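# Unload three plates from a tray onto the table

## Task

Lift all three plates out of the tray and set each one down on the table top with none resting on another, leaving the tray as it was at the start; the final arrangement must hold without either arm supporting it, and both cups must release and the arms withdraw at the end.

## Robot and tools

Robot: two arms, left_arm and right_arm, each ending in a vacuum suction cup (rim 29 mm wide). The cup point is the middle of the rim; the cup points along the cup point's own +z axis. About 7 cm back from the rim the tool body and its camera widen out to roughly 8 cm sideways, so allow clearance.

Frame: results report poses in one scene frame. Origin sits on the table surface midway between the arms, +z is up, +x runs out across the table, and left_arm is on the +y side. Arm names do not match image left/right. Printed positions can be somewhat off when an arm is reaching far.

Command row: every motion uses a row of 14 numbers, each in [-1, 1], always both arms: left dx, dy, dz, rx, ry, rz, left suction, then right dx, dy, dz, rx, ry, rz, right suction. The six motion numbers are an offset, not a pose, expressed in that cup point's own axes. 1.0 equals 0.6 m for dx/dy/dz and 180 degrees for rotation; rx, ry, rz form a single rotation vector. The offset is counted from the cup point's pose in the most recent result that showed it (before any such result in a scene, and for second or later calls in one reply, from where the arm is when the action begins). All zeros therefore pull the arm back to that reference, not hold it. Suction is an absolute level: 1 is full vacuum (about 55 kPa under ambient), fractions request part of that, 0.05 or less switches it off, and the level persists; repeat the last value to leave a cup unchanged.

execute_actions: argument actions, a list holding at most one item. Empty list: just returns current state. Action item: rows (1 to 15 rows of 14 numbers) plus optional steps (up to 15, default 15, each 1/30 s); row k applies at step k, and the final row repeats to fill. Every row is measured from the same reference, not from the previous row. Wait item: only steps (up to 300), counted from the previous result, so reply time is included. Optional pictures (boolean) toggles camera images. A refused call sends nothing.

move: target is one 14-number row as above (offsets from the same reference). Both cup points travel straight lines that finish together, 0.5 to 10 s long; longer paths are cut off at 10 s. speed in m/s, 0.002 to 0.5 (default 0.25), turning capped at twice that in rad/s. Suction values are sent at the start. stop_force in N, 13 to 80, one value shared by both arms, not accepted in the first 0.2 s of a scene: an arm's path stops when its wrist sensor sees that much extra push against the motion for 2 steps, then it backs to where it was 2 steps earlier and holds. Use it only with slow, non-rotating moves toward a surface; omit it when lifting off something, or the arm may stop immediately. An arm commanded within 1.5 mm and 0.5 degrees of its pose counts as still. The result adds a move: line giving the ending (done, off_target, moving, held, fault, contact) and limits (paced = pose was clipped; held = some steps blocked, after which the arm can jump fast), plus each cup point's distance from target.

wait: seconds, 0 to 10; nothing new is sent.

zoom_image: camera (cam_head_left, cam_head_right, cam_high, cam_low, cam_left_wrist, cam_right_wrist) and region [x0, y0, x1, y1] in that image's pixels, origin top-left, at most 504 by 504. Head, high and low images are 896x504; wrist images are 504x504 fisheye.

finished_scene: scene, the number of the current scene.

Motion behaviour: each step the commanded pose is clipped to within 100 mm and 16 degrees of the measured one; the controller favours position over orientation; motion trails commands by about 0.17 s; joints are speed and acceleration limited, so big moves may finish short. Check the reported pose and send the remainder. A Hand target line shows where the controller is currently steering each cup point.

Result lines: per arm, position (m), quaternion wxyz, and linear/angular velocity. pose unreachable means a clearance check altered or blocked that arm's command; HELD marks blocked steps. Wrist force and torque are in the end effector's own axes; force on a surface points back into the arm; offsets up to about 5.5 N, noise up to about 3.4 N, saturation near 100 N; no reading at start is normal. suction_measured is achieved vacuum (near 0 means no seal; a tight seal settles within 0.15 of the request); part_present turns 1 at 0.50 and back to 0 below 0.45. MOTOR HOT appears at 70 °C; at 85 °C the arm is braked until cool.

Gripping: switch suction on and press the rim flat onto a smooth area of the plate, fully covered, away from edges or holes. Under vacuum the cup shortens, so the held object rides up to 10 mm nearer the tool. To release, set the plate down so it rests on the table, turn suction off, then move the cup at least 15 mm away. A cup sealed on the table pins the tool until suction is off.

Avoid: pushing firmly past contact (arms are stiff), fast contacts, joint torque overloads (shoulder 300, elbow 136, wrists 49.1 N m) or any outside force of 150 N, which freeze the arm for 10 s; the arms touching each other; dropping, slamming or knocking anything off the table; disturbing the tray. Loose objects may occasionally be nudged by outside pushes.

Each tool is called after "Call:" in YAML: its name, and indented under it one key for each argument.

## Session

I'll start by looking at the current state of the scene.

Call:
execute_actions:
  actions: []

Scene clock: 0.00 s of 7200.00 s.
left_arm: end_effector_position=(+0.6343, +0.5632, +0.2272) suction_measured=0.00 part_present=0 end_effector_quat_wxyz=(-0.000, -0.212, +0.977, +0.001) end_effector_velocity=(-0.001, -0.000, +0.001) end_effector_angular_velocity=(-0.001, -0.000, -0.000) | right_arm: end_effector_position=(+0.6774, -0.5418, +0.2279) suction_measured=0.00 part_present=0 end_effector_quat_wxyz=(-0.000, +0.248, +0.969, -0.000) end_effector_velocity=(-0.000, +0.000, +0.000) end_effector_angular_velocity=(-0.000, +0.000, +0.000)
Joint positions: left_arm=[-0.281 -1.556  2.144 -2.157 -1.57   2.339] | right_arm=[-0.281 -1.557  2.144 -2.157 -1.571 -2.899]
Joint velocities: left_arm=[-0.    -0.002  0.001  0.001 -0.001  0.   ] | right_arm=[ 0.    -0.    -0.     0.001 -0.    -0.   ]
Motor temperatures (°C, as the motors report them): left_arm=[21 16 19 27 26 21] | right_arm=[19 19 21 23 23 26]
Wrist force (N, on the end effector, along its own x y z axes, offset not removed): no reading
Wrist torque (N m, same axes, about the end effector's origin, offset not removed): no reading
Hand target (left_arm): +0.634, +0.563, +0.227; -0.000, -0.212, +0.977, +0.001
Hand target (right_arm): +0.677, -0.542, +0.228; -0.000, +0.248, +0.969, -0.000

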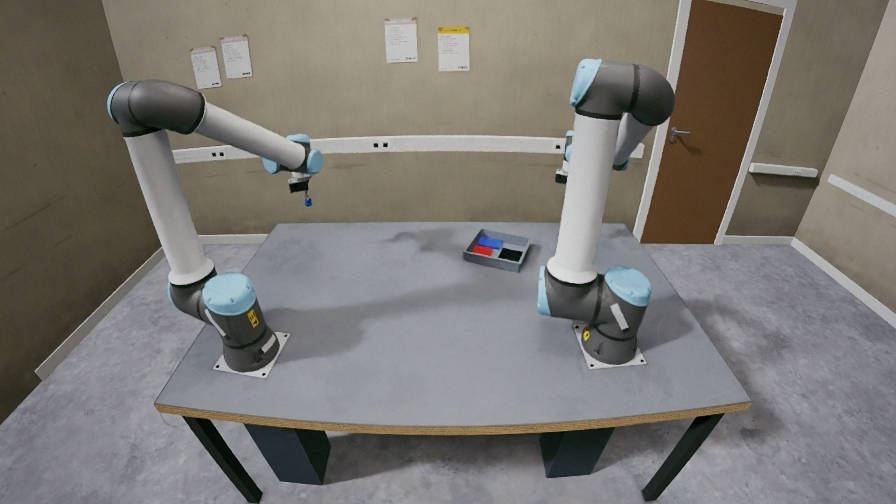

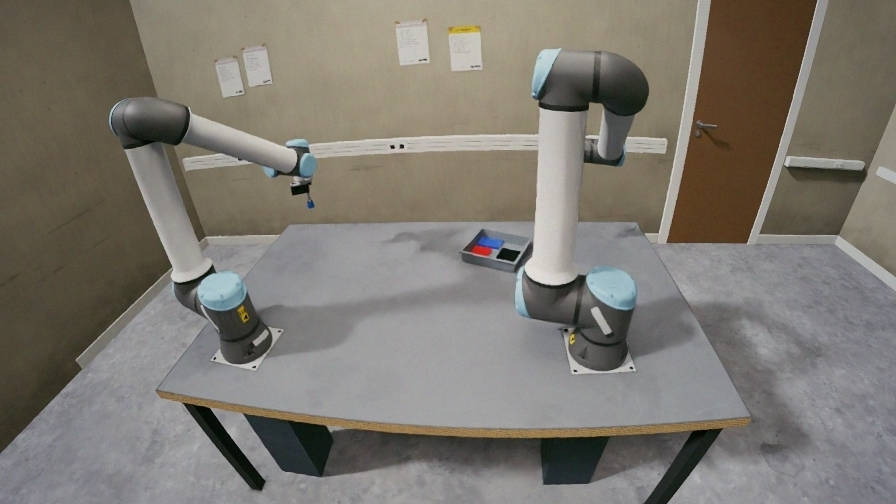

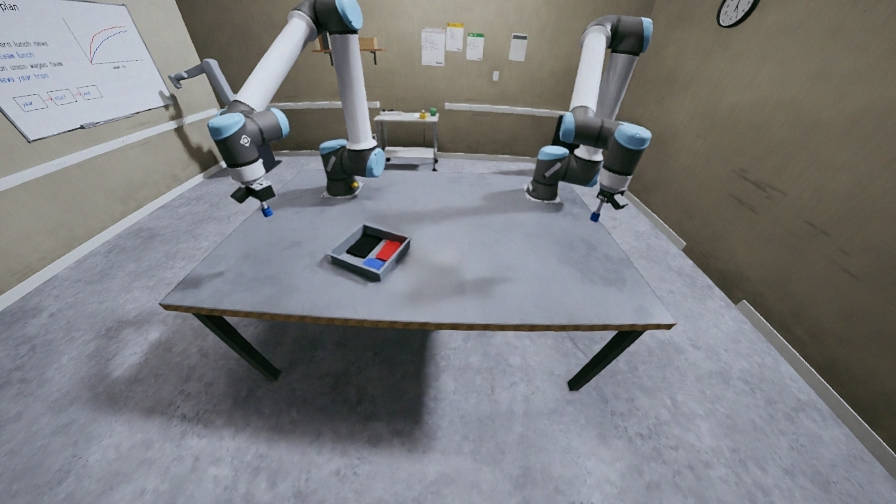

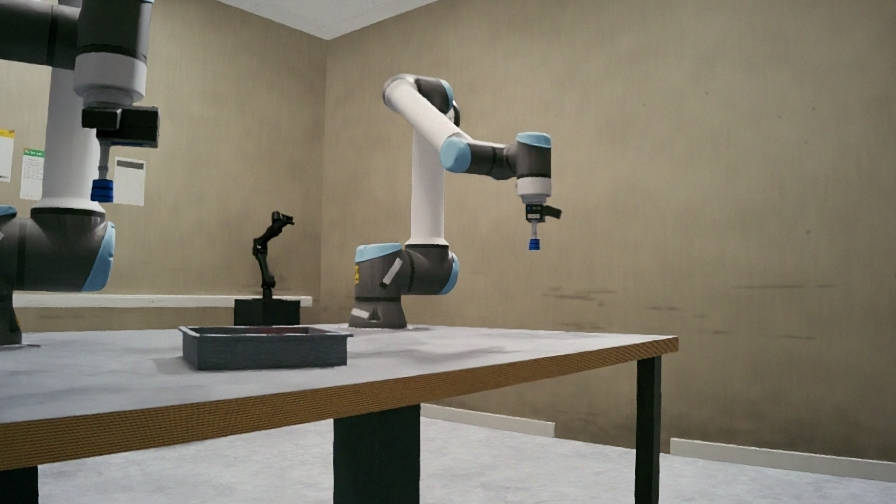

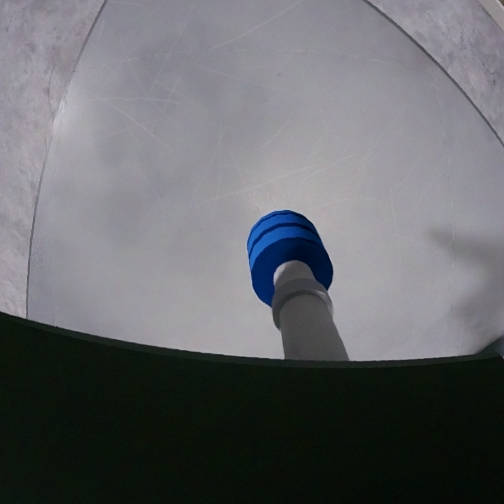

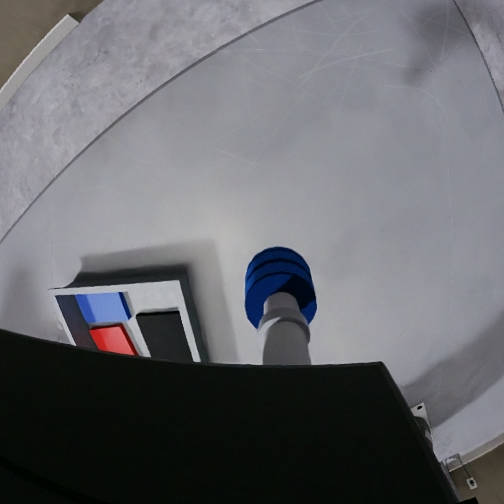

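Call:
zoom_image:
  camera: "cam_head_left"
  region: [430, 200, 570, 290]

Call:
zoom_image:
  camera: "cam_high"
  region: [300, 200, 440, 300]

Call:
zoom_image:
  camera: "cam_right_wrist"
  region: [20, 220, 260, 380]

Region (430, 200, 570, 290) of cam_head_left's 896x504 image, scaled by 3.600, with more detail than that image has; it fills the top 324 rows of this view, and the rest is white.

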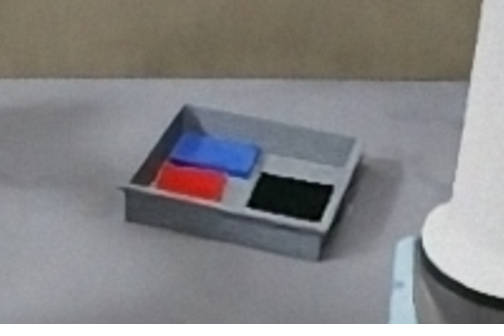

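Region (300, 200, 440, 300) of cam_high's 896x504 image, scaled by 3.600, with more detail than that image has; it fills the top 360 rows of this view, and the rest is white.

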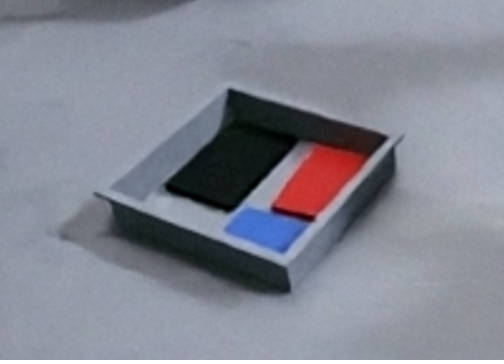

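Region (20, 220, 260, 380) of cam_right_wrist's 504x504 image, scaled by 2.100, with more detail than that image has.

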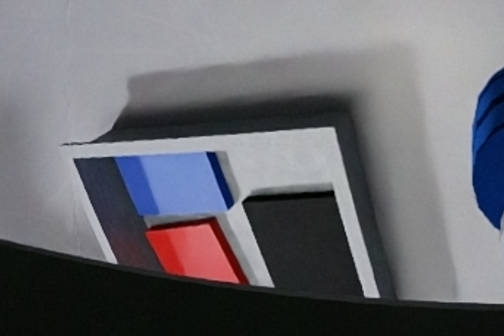

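Call:
move:
  target: [0,0,0,0,0,0,0, 0.293,0.338,0,0,0,0,0]
  speed: 0.3

Scene clock: 32.10 s of 7200.00 s.
left_arm: end_effector_position=(+0.6343, +0.5632, +0.2272) suction_measured=0.00 part_present=0 end_effector_quat_wxyz=(-0.000, -0.212, +0.977, +0.001) end_effector_velocity=(+0.000, -0.000, -0.000) end_effector_angular_velocity=(-0.001, -0.000, -0.000) | right_arm: end_effector_position=(+0.6211, -0.2797, +0.2279) suction_measured=0.00 part_present=0 end_effector_quat_wxyz=(+0.000, +0.248, +0.969, -0.000) end_effector_velocity=(-0.000, +0.002, +0.000) end_effector_angular_velocity=(-0.001, -0.001, -0.000)
Joint positions: left_arm=[-0.281 -1.556  2.144 -2.157 -1.57   2.339] | right_arm=[ 0.15  -1.546  2.133 -2.157 -1.571 -2.469]
Joint velocities: left_arm=[-0.     0.     0.    -0.001 -0.001 -0.   ] | right_arm=[ 0.004  0.001 -0.002 -0.    -0.001  0.004]
Motor temperatures (°C, as the motors report them): left_arm=[21 16 19 27 26 21] | right_arm=[19 19 21 23 23 26]
Wrist force (N, on the end effector, along its own x y z axes, offset not removed): left_arm=[3.0 0.4 1.5] | right_arm=[0.4 -1.0 -0.1]
Wrist torque (N m, same axes, about the end effector's origin, offset not removed): left_arm=[-0.33 -0.62 0.22] | right_arm=[-0.28 0.13 0.10]
Hand target (left_arm): +0.634, +0.563, +0.227; -0.000, -0.212, +0.977, +0.001
Hand target (right_arm): +0.621, -0.279, +0.228; +0.000, +0.248, +0.969, -0.000
Off the commanded pose (left_arm): 0.000 m, 0 deg.
Off the commanded pose (right_arm): 0.000 m, 0 deg.
After step 90, 27.60 s passed at rest.
move: done

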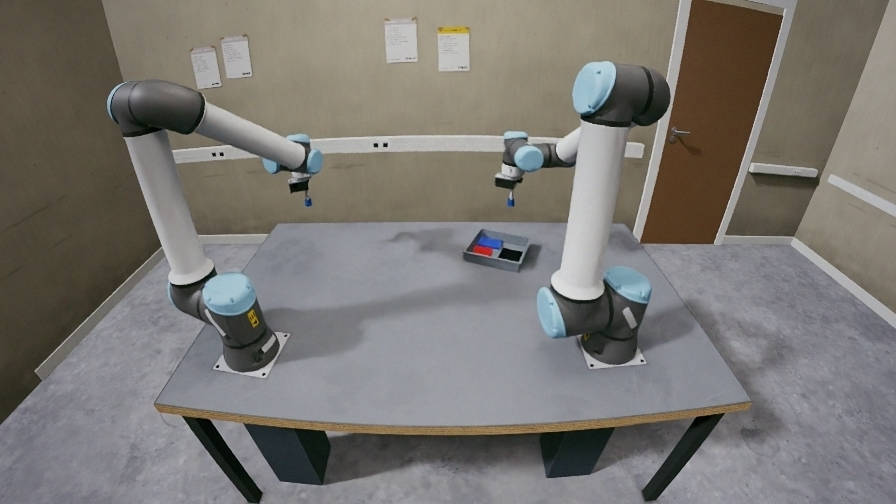

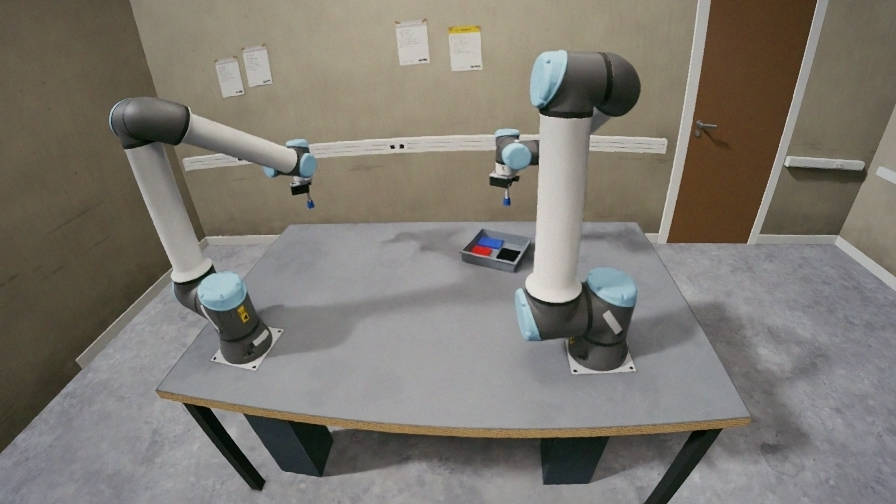

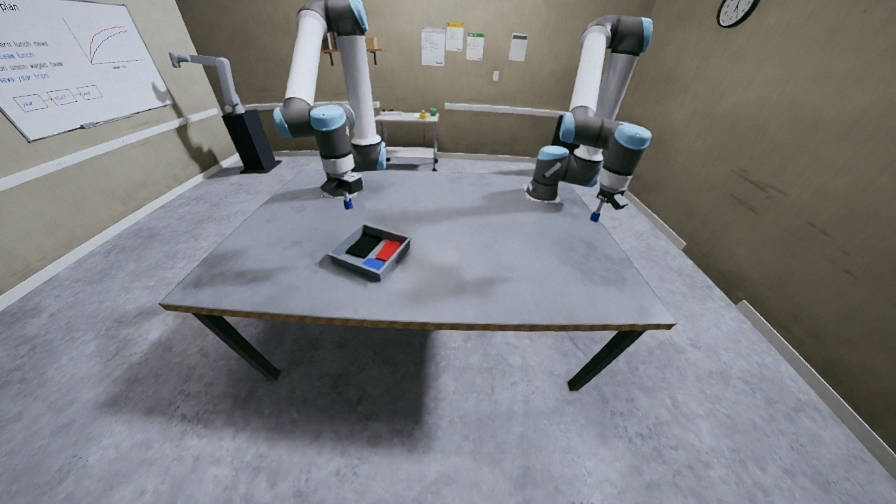

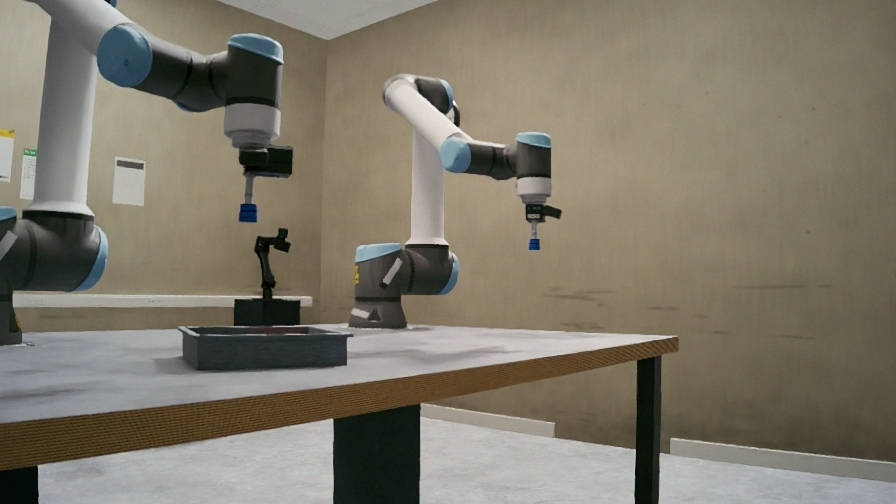

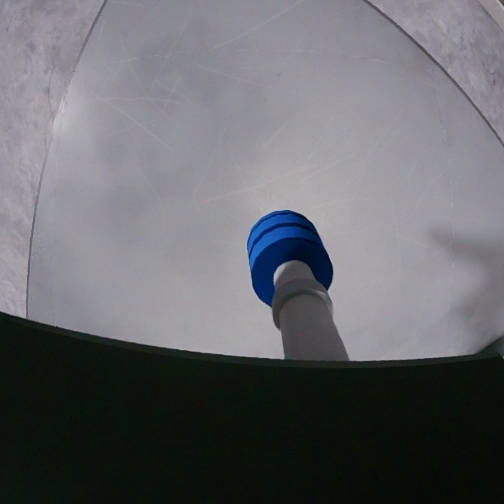

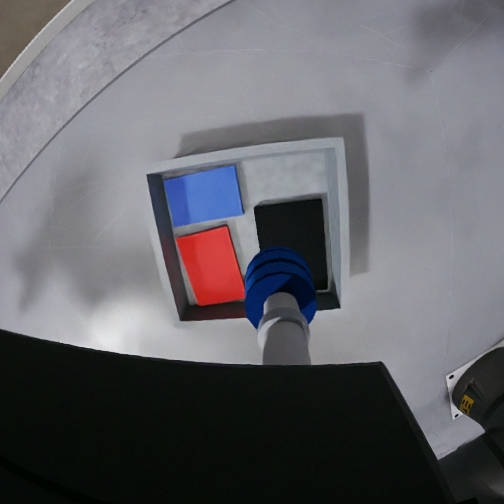

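Call:
zoom_image:
  camera: "cam_right_wrist"
  region: [130, 110, 380, 340]

Call:
zoom_image:
  camera: "cam_low"
  region: [150, 120, 400, 390]

Region (130, 110, 380, 340) of cam_right_wrist's 504x504 image, scaled by 2.016, with more detail than that image has; it fills the top 464 rows of this view, and the rest is white.

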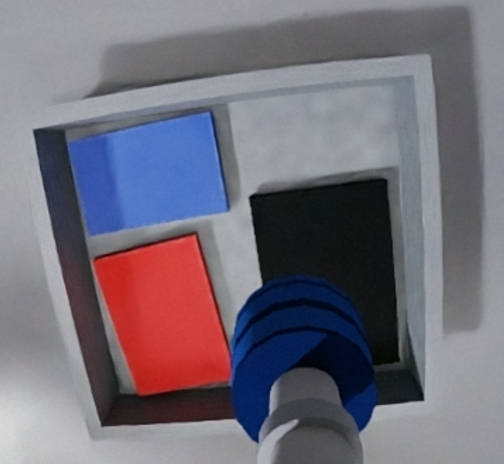

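Region (150, 120, 400, 390) of cam_low's 896x504 image, scaled by 1.867, with more detail than that image has; it fills the left 467 columns of this view, and the rest is white.

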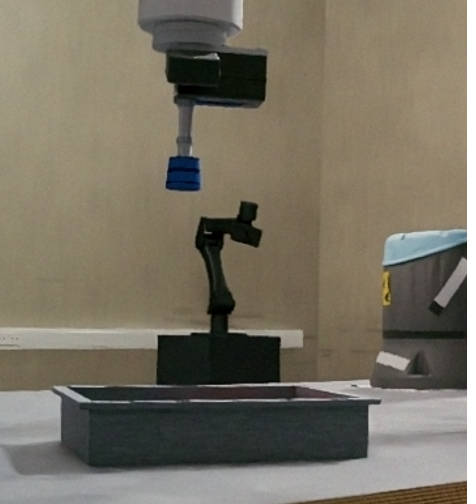

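Call:
move:
  target: [0,0,0,0,0,0,0, 0.1183,-0.0783,0.25,0,0,0,0]
  speed: 0.25

Scene clock: 117.57 s of 7200.00 s.
left_arm: end_effector_position=(+0.6343, +0.5632, +0.2272) suction_measured=0.00 part_present=0 end_effector_quat_wxyz=(-0.000, -0.212, +0.977, +0.001) end_effector_velocity=(-0.000, -0.000, +0.000) end_effector_angular_velocity=(-0.000, -0.000, -0.000) | right_arm: end_effector_position=(+0.5364, -0.2866, +0.0780) suction_measured=0.00 part_present=0 end_effector_quat_wxyz=(+0.000, +0.248, +0.969, -0.000) end_effector_velocity=(-0.000, -0.001, -0.002) end_effector_angular_velocity=(-0.001, -0.001, -0.001)
Joint positions: left_arm=[-0.281 -1.556  2.144 -2.157 -1.57   2.339] | right_arm=[ 0.164 -1.452  2.394 -2.512 -1.571 -2.455]
Joint velocities: left_arm=[-0.    -0.001  0.     0.    -0.    -0.   ] | right_arm=[-0.001  0.003  0.003 -0.007 -0.001  0.   ]
Motor temperatures (°C, as the motors report them): left_arm=[21 16 19 27 26 21] | right_arm=[19 19 21 23 23 26]
Wrist force (N, on the end effector, along its own x y z axes, offset not removed): left_arm=[0.7 1.5 0.2] | right_arm=[-3.6 1.4 2.3]
Wrist torque (N m, same axes, about the end effector's origin, offset not removed): left_arm=[-0.17 -0.37 0.18] | right_arm=[-0.04 0.76 0.12]
Hand target (left_arm): +0.634, +0.563, +0.227; -0.000, -0.212, +0.977, +0.001
Hand target (right_arm): +0.536, -0.287, +0.078; +0.000, +0.248, +0.969, -0.000
Off the commanded pose (left_arm): 0.000 m, 0 deg.
Off the commanded pose (right_arm): 0.000 m, 0 deg.
After step 90, 81.20 s passed at rest.
move: done

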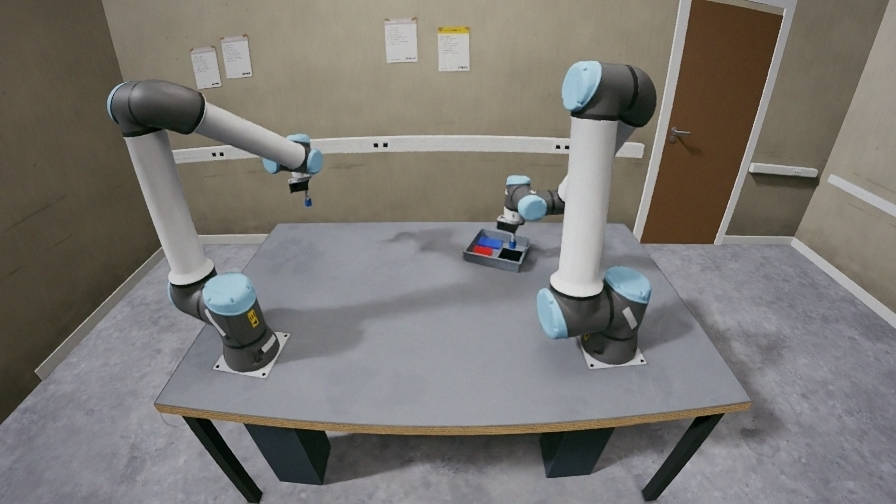

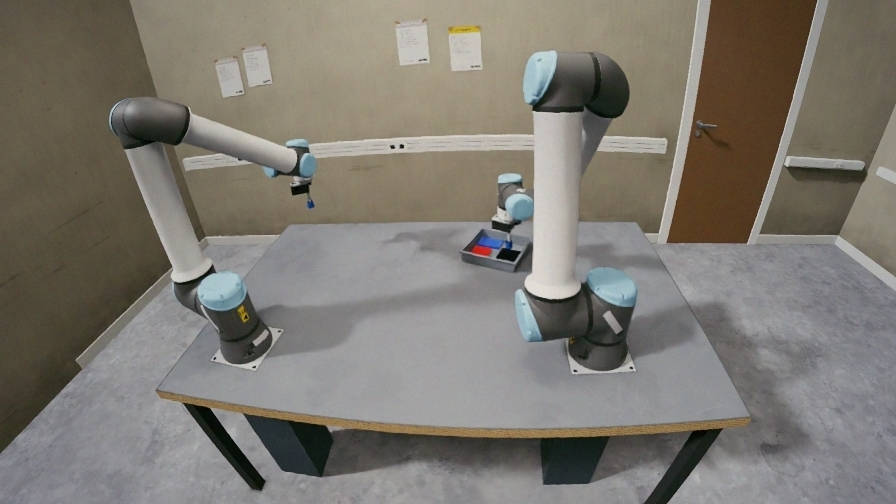

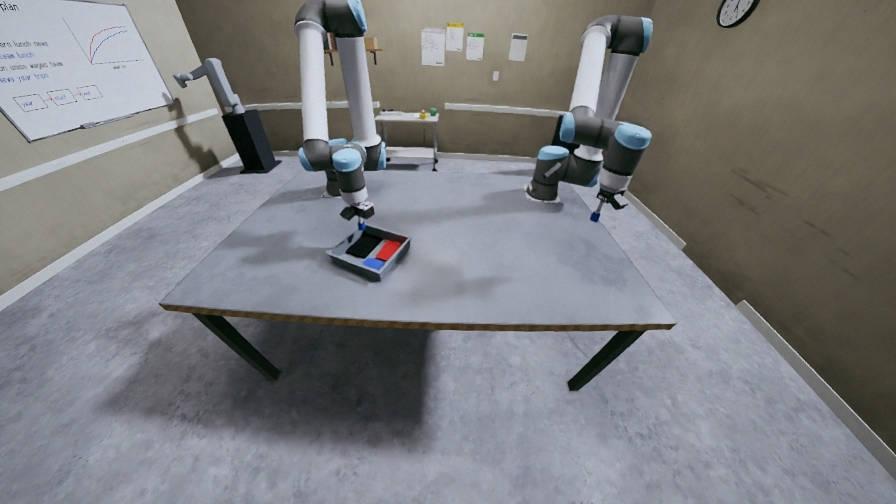

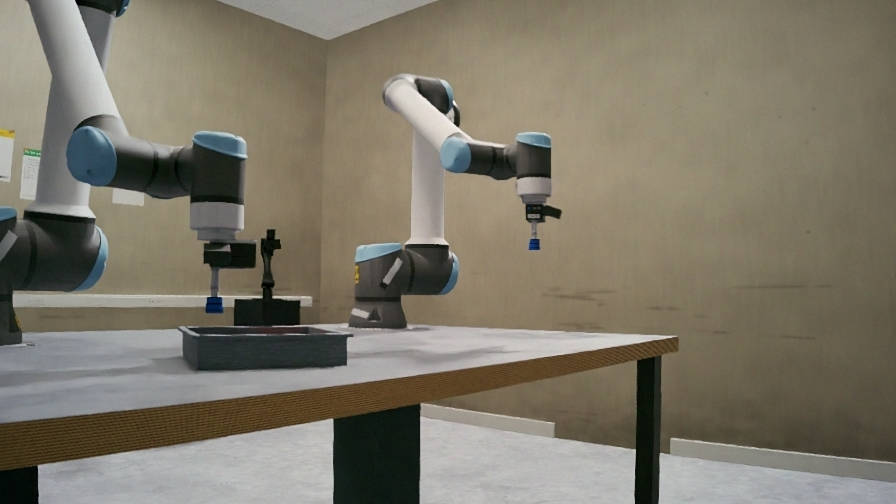

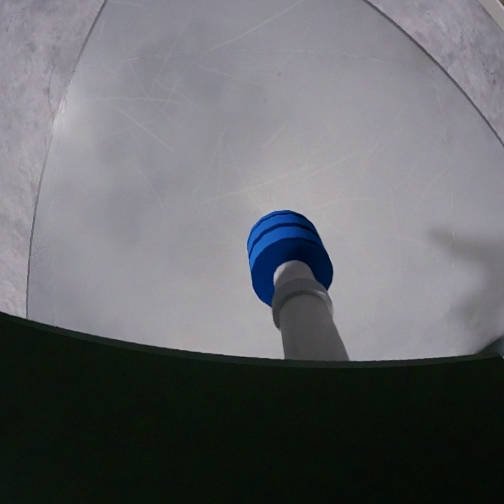

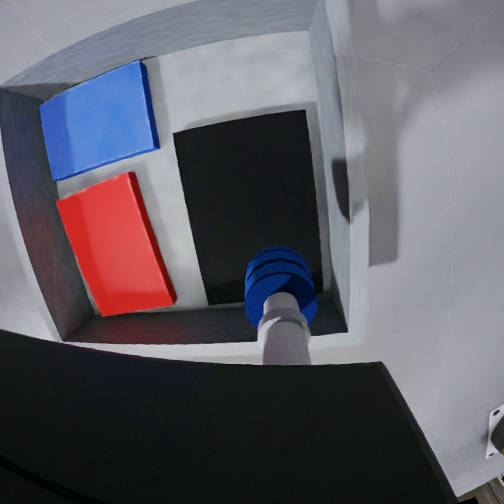

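Call:
zoom_image:
  camera: "cam_right_wrist"
  region: [200, 220, 360, 380]

Call:
zoom_image:
  camera: "cam_low"
  region: [160, 200, 360, 380]

Call:
zoom_image:
  camera: "cam_right_wrist"
  region: [0, 30, 380, 350]

Region (200, 220, 360, 380) of cam_right_wrist's 504x504 image, scaled by 3.150, with more detail than that image has.

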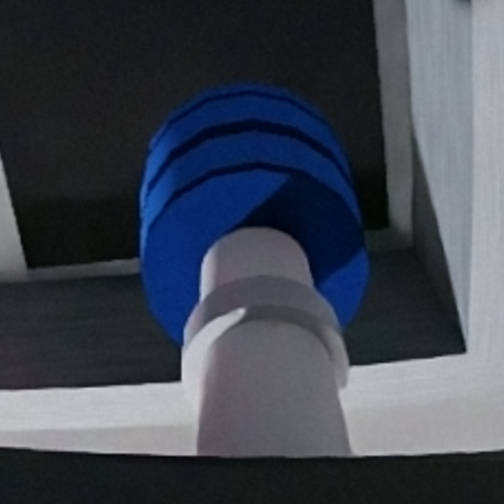

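Region (160, 200, 360, 380) of cam_low's 896x504 image, scaled by 2.520, with more detail than that image has; it fills the top 454 rows of this view, and the rest is white.

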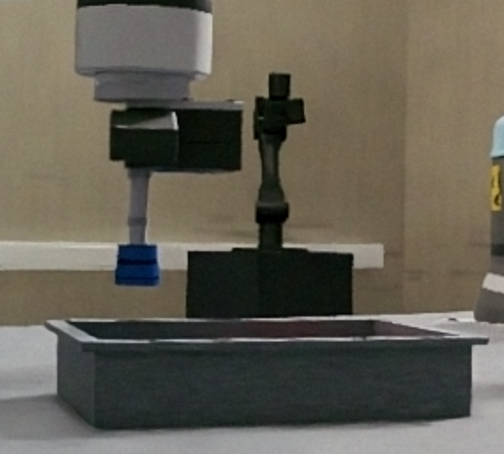

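Region (0, 30, 380, 350) of cam_right_wrist's 504x504 image, scaled by 1.326, with more detail than that image has; it fills the top 424 rows of this view, and the rest is white.

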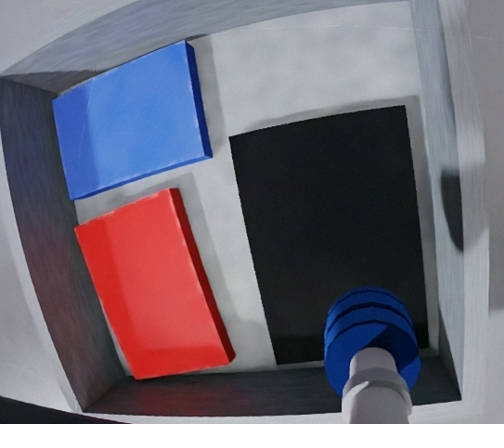

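Call:
move:
  target: [0,0,0,0,0,0,0, -0.0357,0.0257,0.07,0,0,0,0]
  speed: 0.1

Call:
move:
  target: [0,0,0,0,0,0,0, 0,0,0.04,0,0,0,1]
  speed: 0.01
  stop_force: 14

Scene clock: 196.87 s of 7200.00 s.
left_arm: end_effector_position=(+0.6343, +0.5632, +0.2272) suction_measured=0.00 part_present=0 end_effector_quat_wxyz=(-0.000, -0.212, +0.977, +0.001) end_effector_velocity=(+0.000, +0.000, -0.000) end_effector_angular_velocity=(-0.001, +0.000, +0.000) | right_arm: end_effector_position=(+0.5625, -0.2834, +0.0361) suction_measured=0.00 part_present=0 end_effector_quat_wxyz=(+0.000, +0.248, +0.969, -0.000) end_effector_velocity=(+0.001, -0.001, -0.002) end_effector_angular_velocity=(-0.002, +0.001, -0.002)
Joint positions: left_arm=[-0.281 -1.556  2.144 -2.157 -1.57   2.339] | right_arm=[ 0.161 -1.336  2.37  -2.605 -1.571 -2.458]
Joint velocities: left_arm=[ 0.     0.     0.    -0.001 -0.001 -0.   ] | right_arm=[-0.002  0.004  0.    -0.003 -0.002 -0.   ]
Motor temperatures (°C, as the motors report them): left_arm=[21 16 19 27 26 21] | right_arm=[19 19 21 23 23 26]
Wrist force (N, on the end effector, along its own x y z axes, offset not removed): left_arm=[1.3 2.0 0.2] | right_arm=[-4.6 4.6 -1.0]
Wrist torque (N m, same axes, about the end effector's origin, offset not removed): left_arm=[-0.12 -0.35 0.20] | right_arm=[0.47 0.79 0.07]
Hand target (left_arm): +0.634, +0.563, +0.227; -0.000, -0.212, +0.977, +0.001
Hand target (right_arm): +0.563, -0.283, +0.036; +0.000, +0.248, +0.969, -0.000
Off the commanded pose (left_arm): 0.000 m, 0 deg.
Off the commanded pose (right_arm): 0.000 m, 0 deg.
After step 90, 75.33 s passed at rest.
move: done

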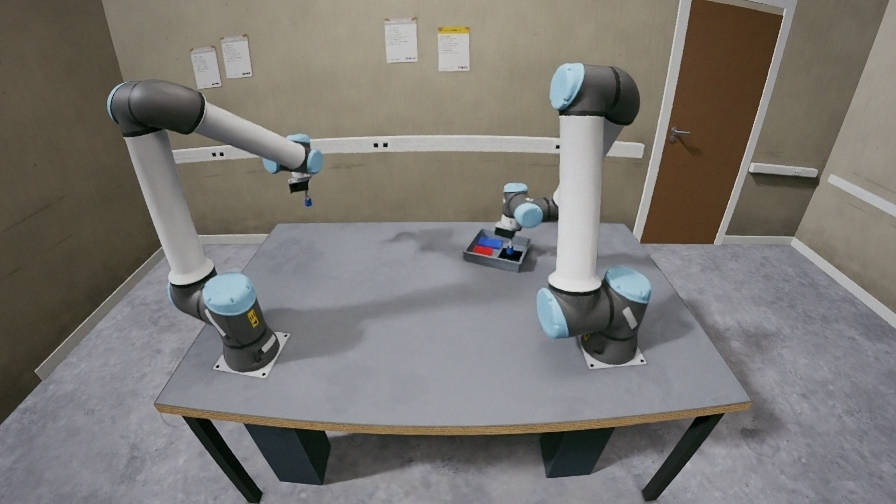

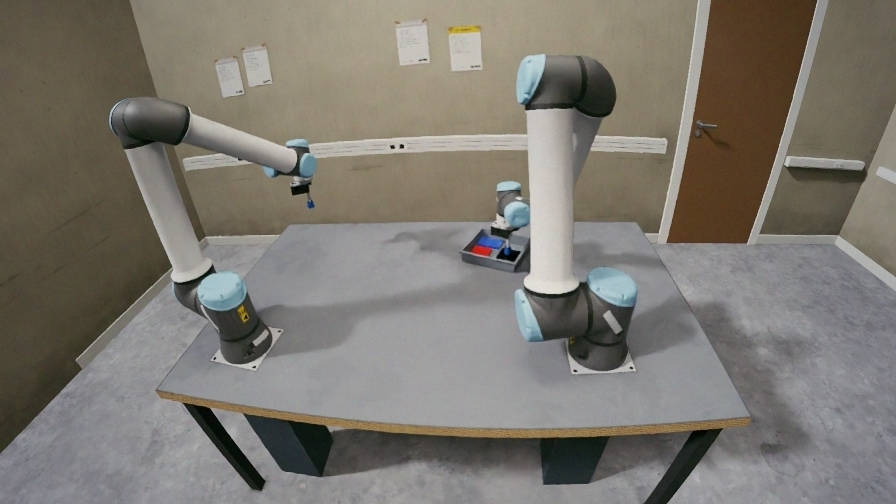

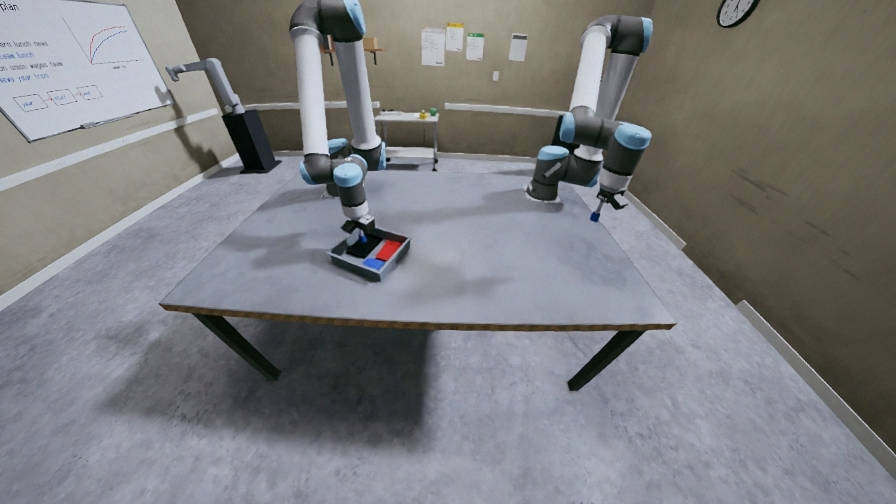

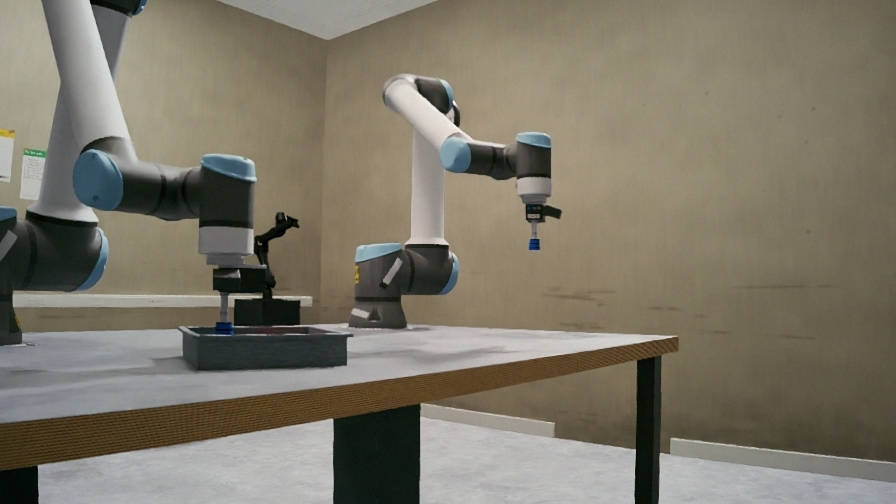

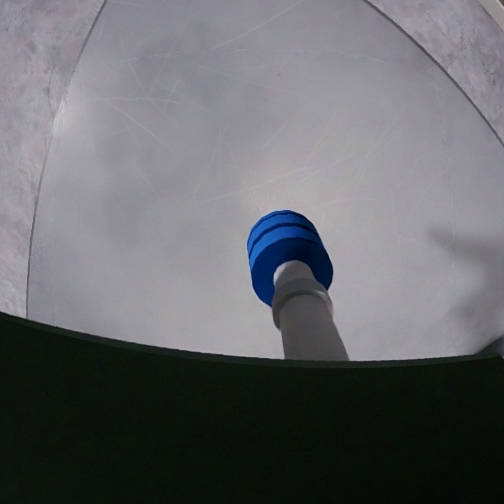

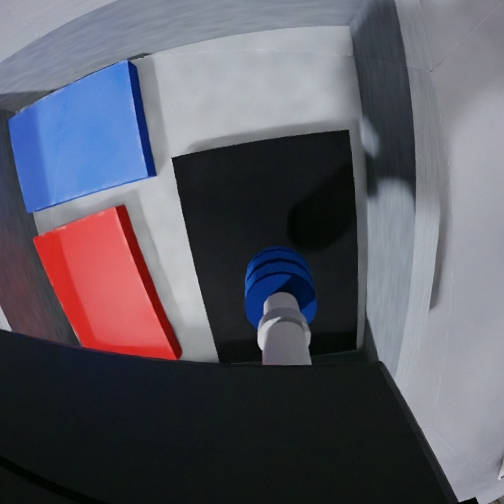

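Scene clock: 199.50 s of 7200.00 s.
left_arm: end_effector_position=(+0.6343, +0.5632, +0.2272) suction_measured=0.00 part_present=0 end_effector_quat_wxyz=(-0.000, -0.212, +0.977, +0.001) end_effector_velocity=(-0.000, +0.000, -0.001) end_effector_angular_velocity=(+0.000, +0.002, +0.000) | right_arm: end_effector_position=(+0.5625, -0.2834, +0.0123) suction_measured=0.40 part_present=0 end_effector_quat_wxyz=(+0.000, +0.248, +0.969, -0.000) end_effector_velocity=(+0.001, +0.000, -0.001) end_effector_angular_velocity=(+0.000, -0.001, +0.000)
Joint positions: left_arm=[-0.281 -1.556  2.144 -2.157 -1.57   2.339] | right_arm=[ 0.161 -1.287  2.379 -2.663 -1.571 -2.458]
Joint velocities: left_arm=[ 0.     0.001  0.001  0.001 -0.001 -0.   ] | right_arm=[ 0.     0.004 -0.001 -0.004 -0.     0.   ]
Motor temperatures (°C, as the motors report them): left_arm=[21 16 19 27 26 21] | right_arm=[19 19 21 23 23 26]
Wrist force (N, on the end effector, along its own x y z axes, offset not removed): left_arm=[1.8 1.0 -0.2] | right_arm=[-1.5 4.0 2.6]
Wrist torque (N m, same axes, about the end effector's origin, offset not removed): left_arm=[-0.16 -0.47 0.21] | right_arm=[0.51 0.37 -0.11]
Hand target (left_arm): +0.634, +0.563, +0.227; -0.000, -0.212, +0.977, +0.001
Hand target (right_arm): +0.563, -0.283, +0.012; +0.000, +0.248, +0.969, -0.000
Off the commanded pose (left_arm): 0.000 m, 0 deg.
Off the commanded pose (right_arm): 0.000 m, 0 deg.
move: done

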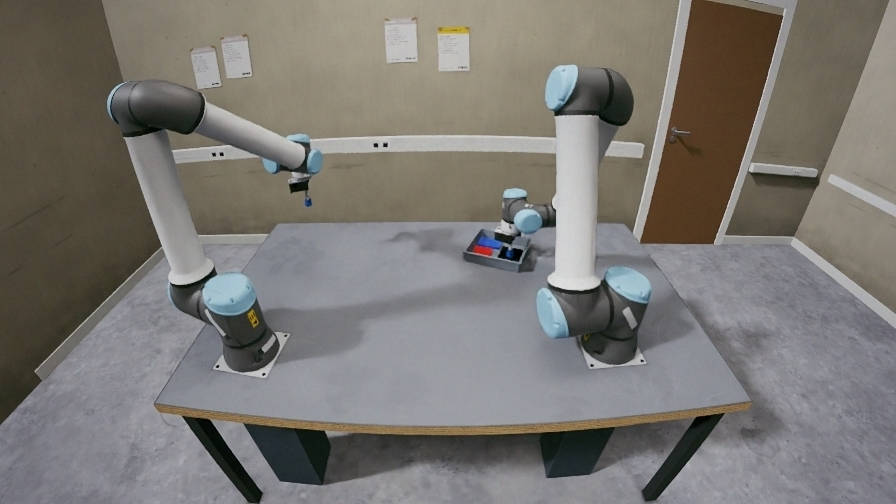

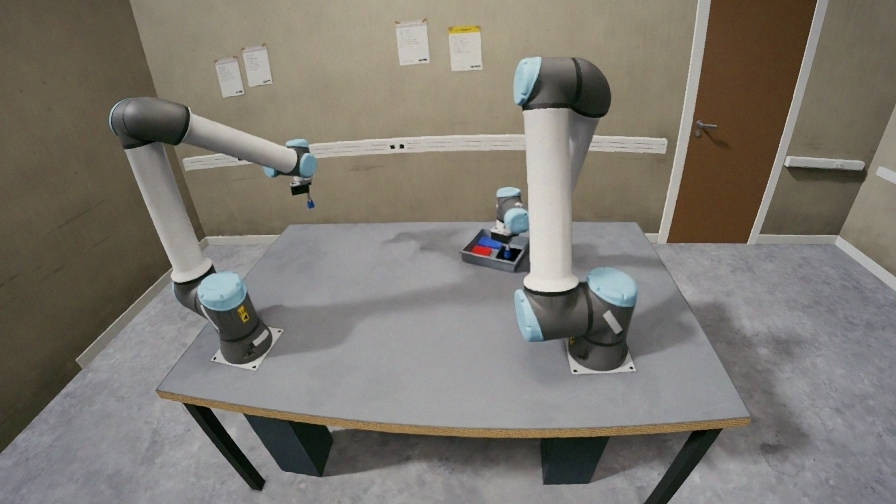

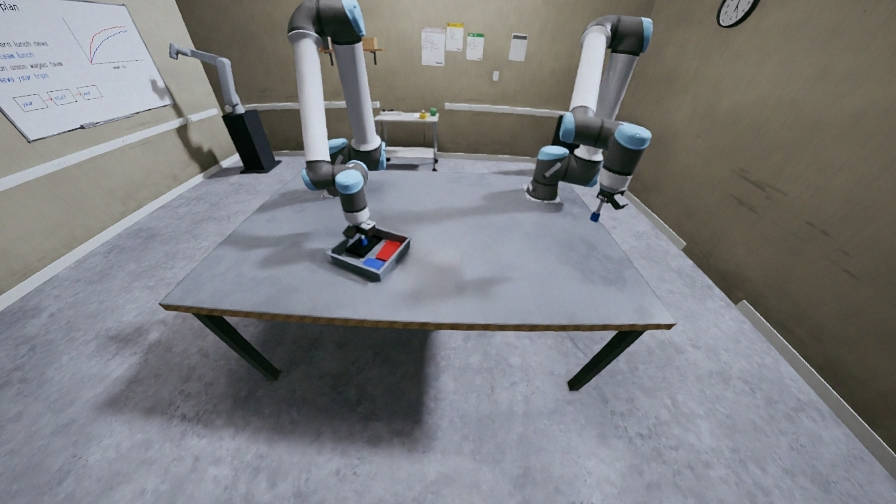

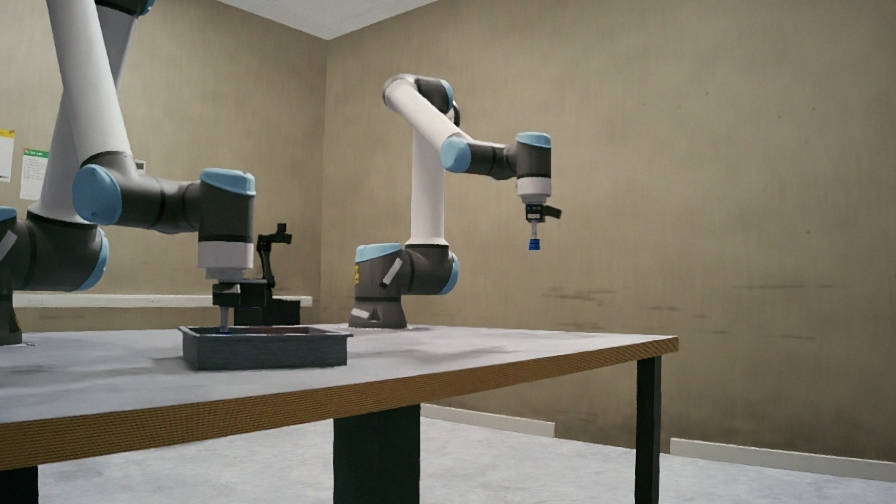

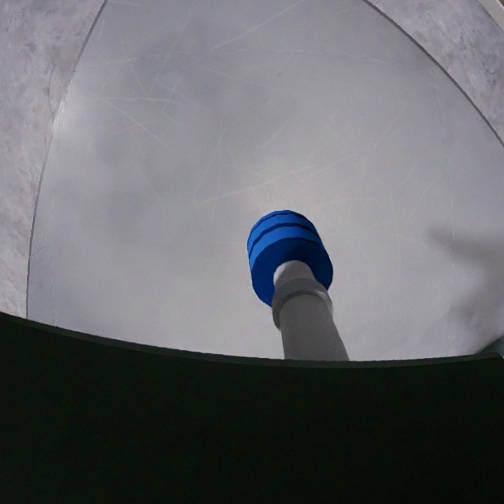

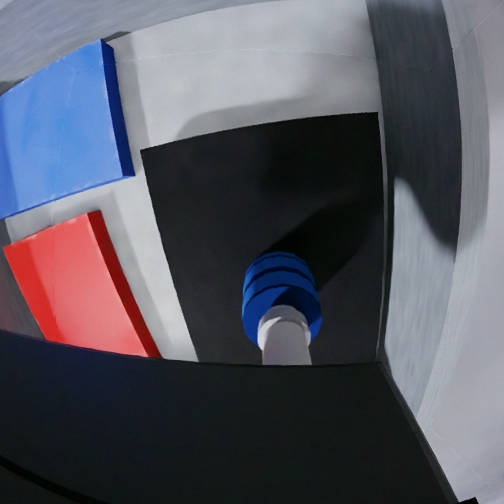

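Call:
execute_actions:
  actions: []
  pictures: false

Scene clock: 201.37 s of 7200.00 s.
left_arm: end_effector_position=(+0.6343, +0.5632, +0.2272) suction_measured=0.00 part_present=0 end_effector_quat_wxyz=(-0.000, -0.212, +0.977, +0.001) end_effector_velocity=(-0.000, -0.001, -0.001) end_effector_angular_velocity=(+0.000, +0.002, -0.001) | right_arm: end_effector_position=(+0.5625, -0.2834, +0.0121) suction_measured=1.00 part_present=1 end_effector_quat_wxyz=(+0.000, +0.248, +0.969, -0.000) end_effector_velocity=(+0.002, +0.000, +0.001) end_effector_angular_velocity=(+0.000, -0.003, +0.000)
Joint positions: left_arm=[-0.281 -1.556  2.144 -2.157 -1.57   2.339] | right_arm=[ 0.161 -1.286  2.379 -2.664 -1.571 -2.458]
Joint velocities: left_arm=[-0.001  0.001  0.001  0.    -0.     0.   ] | right_arm=[-0.     0.001 -0.002 -0.001 -0.    -0.   ]
Motor temperatures (°C, as the motors report them): left_arm=[21 16 19 27 26 21] | right_arm=[19 19 21 23 23 26]
Wrist force (N, on the end effector, along its own x y z axes, offset not removed): left_arm=[0.8 1.3 -0.1] | right_arm=[-3.6 1.5 4.3]
Wrist torque (N m, same axes, about the end effector's origin, offset not removed): left_arm=[-0.19 -0.36 0.18] | right_arm=[0.08 0.51 0.03]
Hand target (left_arm): +0.634, +0.563, +0.227; -0.000, -0.212, +0.977, +0.001
Hand target (right_arm): +0.563, -0.283, +0.012; +0.000, +0.248, +0.969, -0.000
Off the commanded pose (left_arm): 0.000 m, 0 deg.
Off the commanded pose (right_arm): 0.000 m, 0 deg.
Steps of this call (steps 1 to 56: nothing new was sent). Readings (end_effector_position | what the end effector reports):
1: left_arm (+0.6343, +0.5632, +0.2272) | right_arm (+0.5625, -0.2834, +0.0123) | left_arm suction_measured=0.00 part_present=0 | right_arm suction_measured=0.43 part_present=0
2: left_arm (+0.6343, +0.5632, +0.2272) | right_arm (+0.5625, -0.2834, +0.0122) | left_arm suction_measured=0.00 part_present=0 | right_arm suction_measured=0.48 part_present=0
4: left_arm (+0.6343, +0.5632, +0.2272) | right_arm (+0.5625, -0.2834, +0.0122) | left_arm suction_measured=0.00 part_present=0 | right_arm suction_measured=0.58 part_present=1
8: left_arm (+0.6343, +0.5632, +0.2272) | right_arm (+0.5625, -0.2834, +0.0122) | left_arm suction_measured=0.00 part_present=0 | right_arm suction_measured=0.75 part_present=1
56: the state above


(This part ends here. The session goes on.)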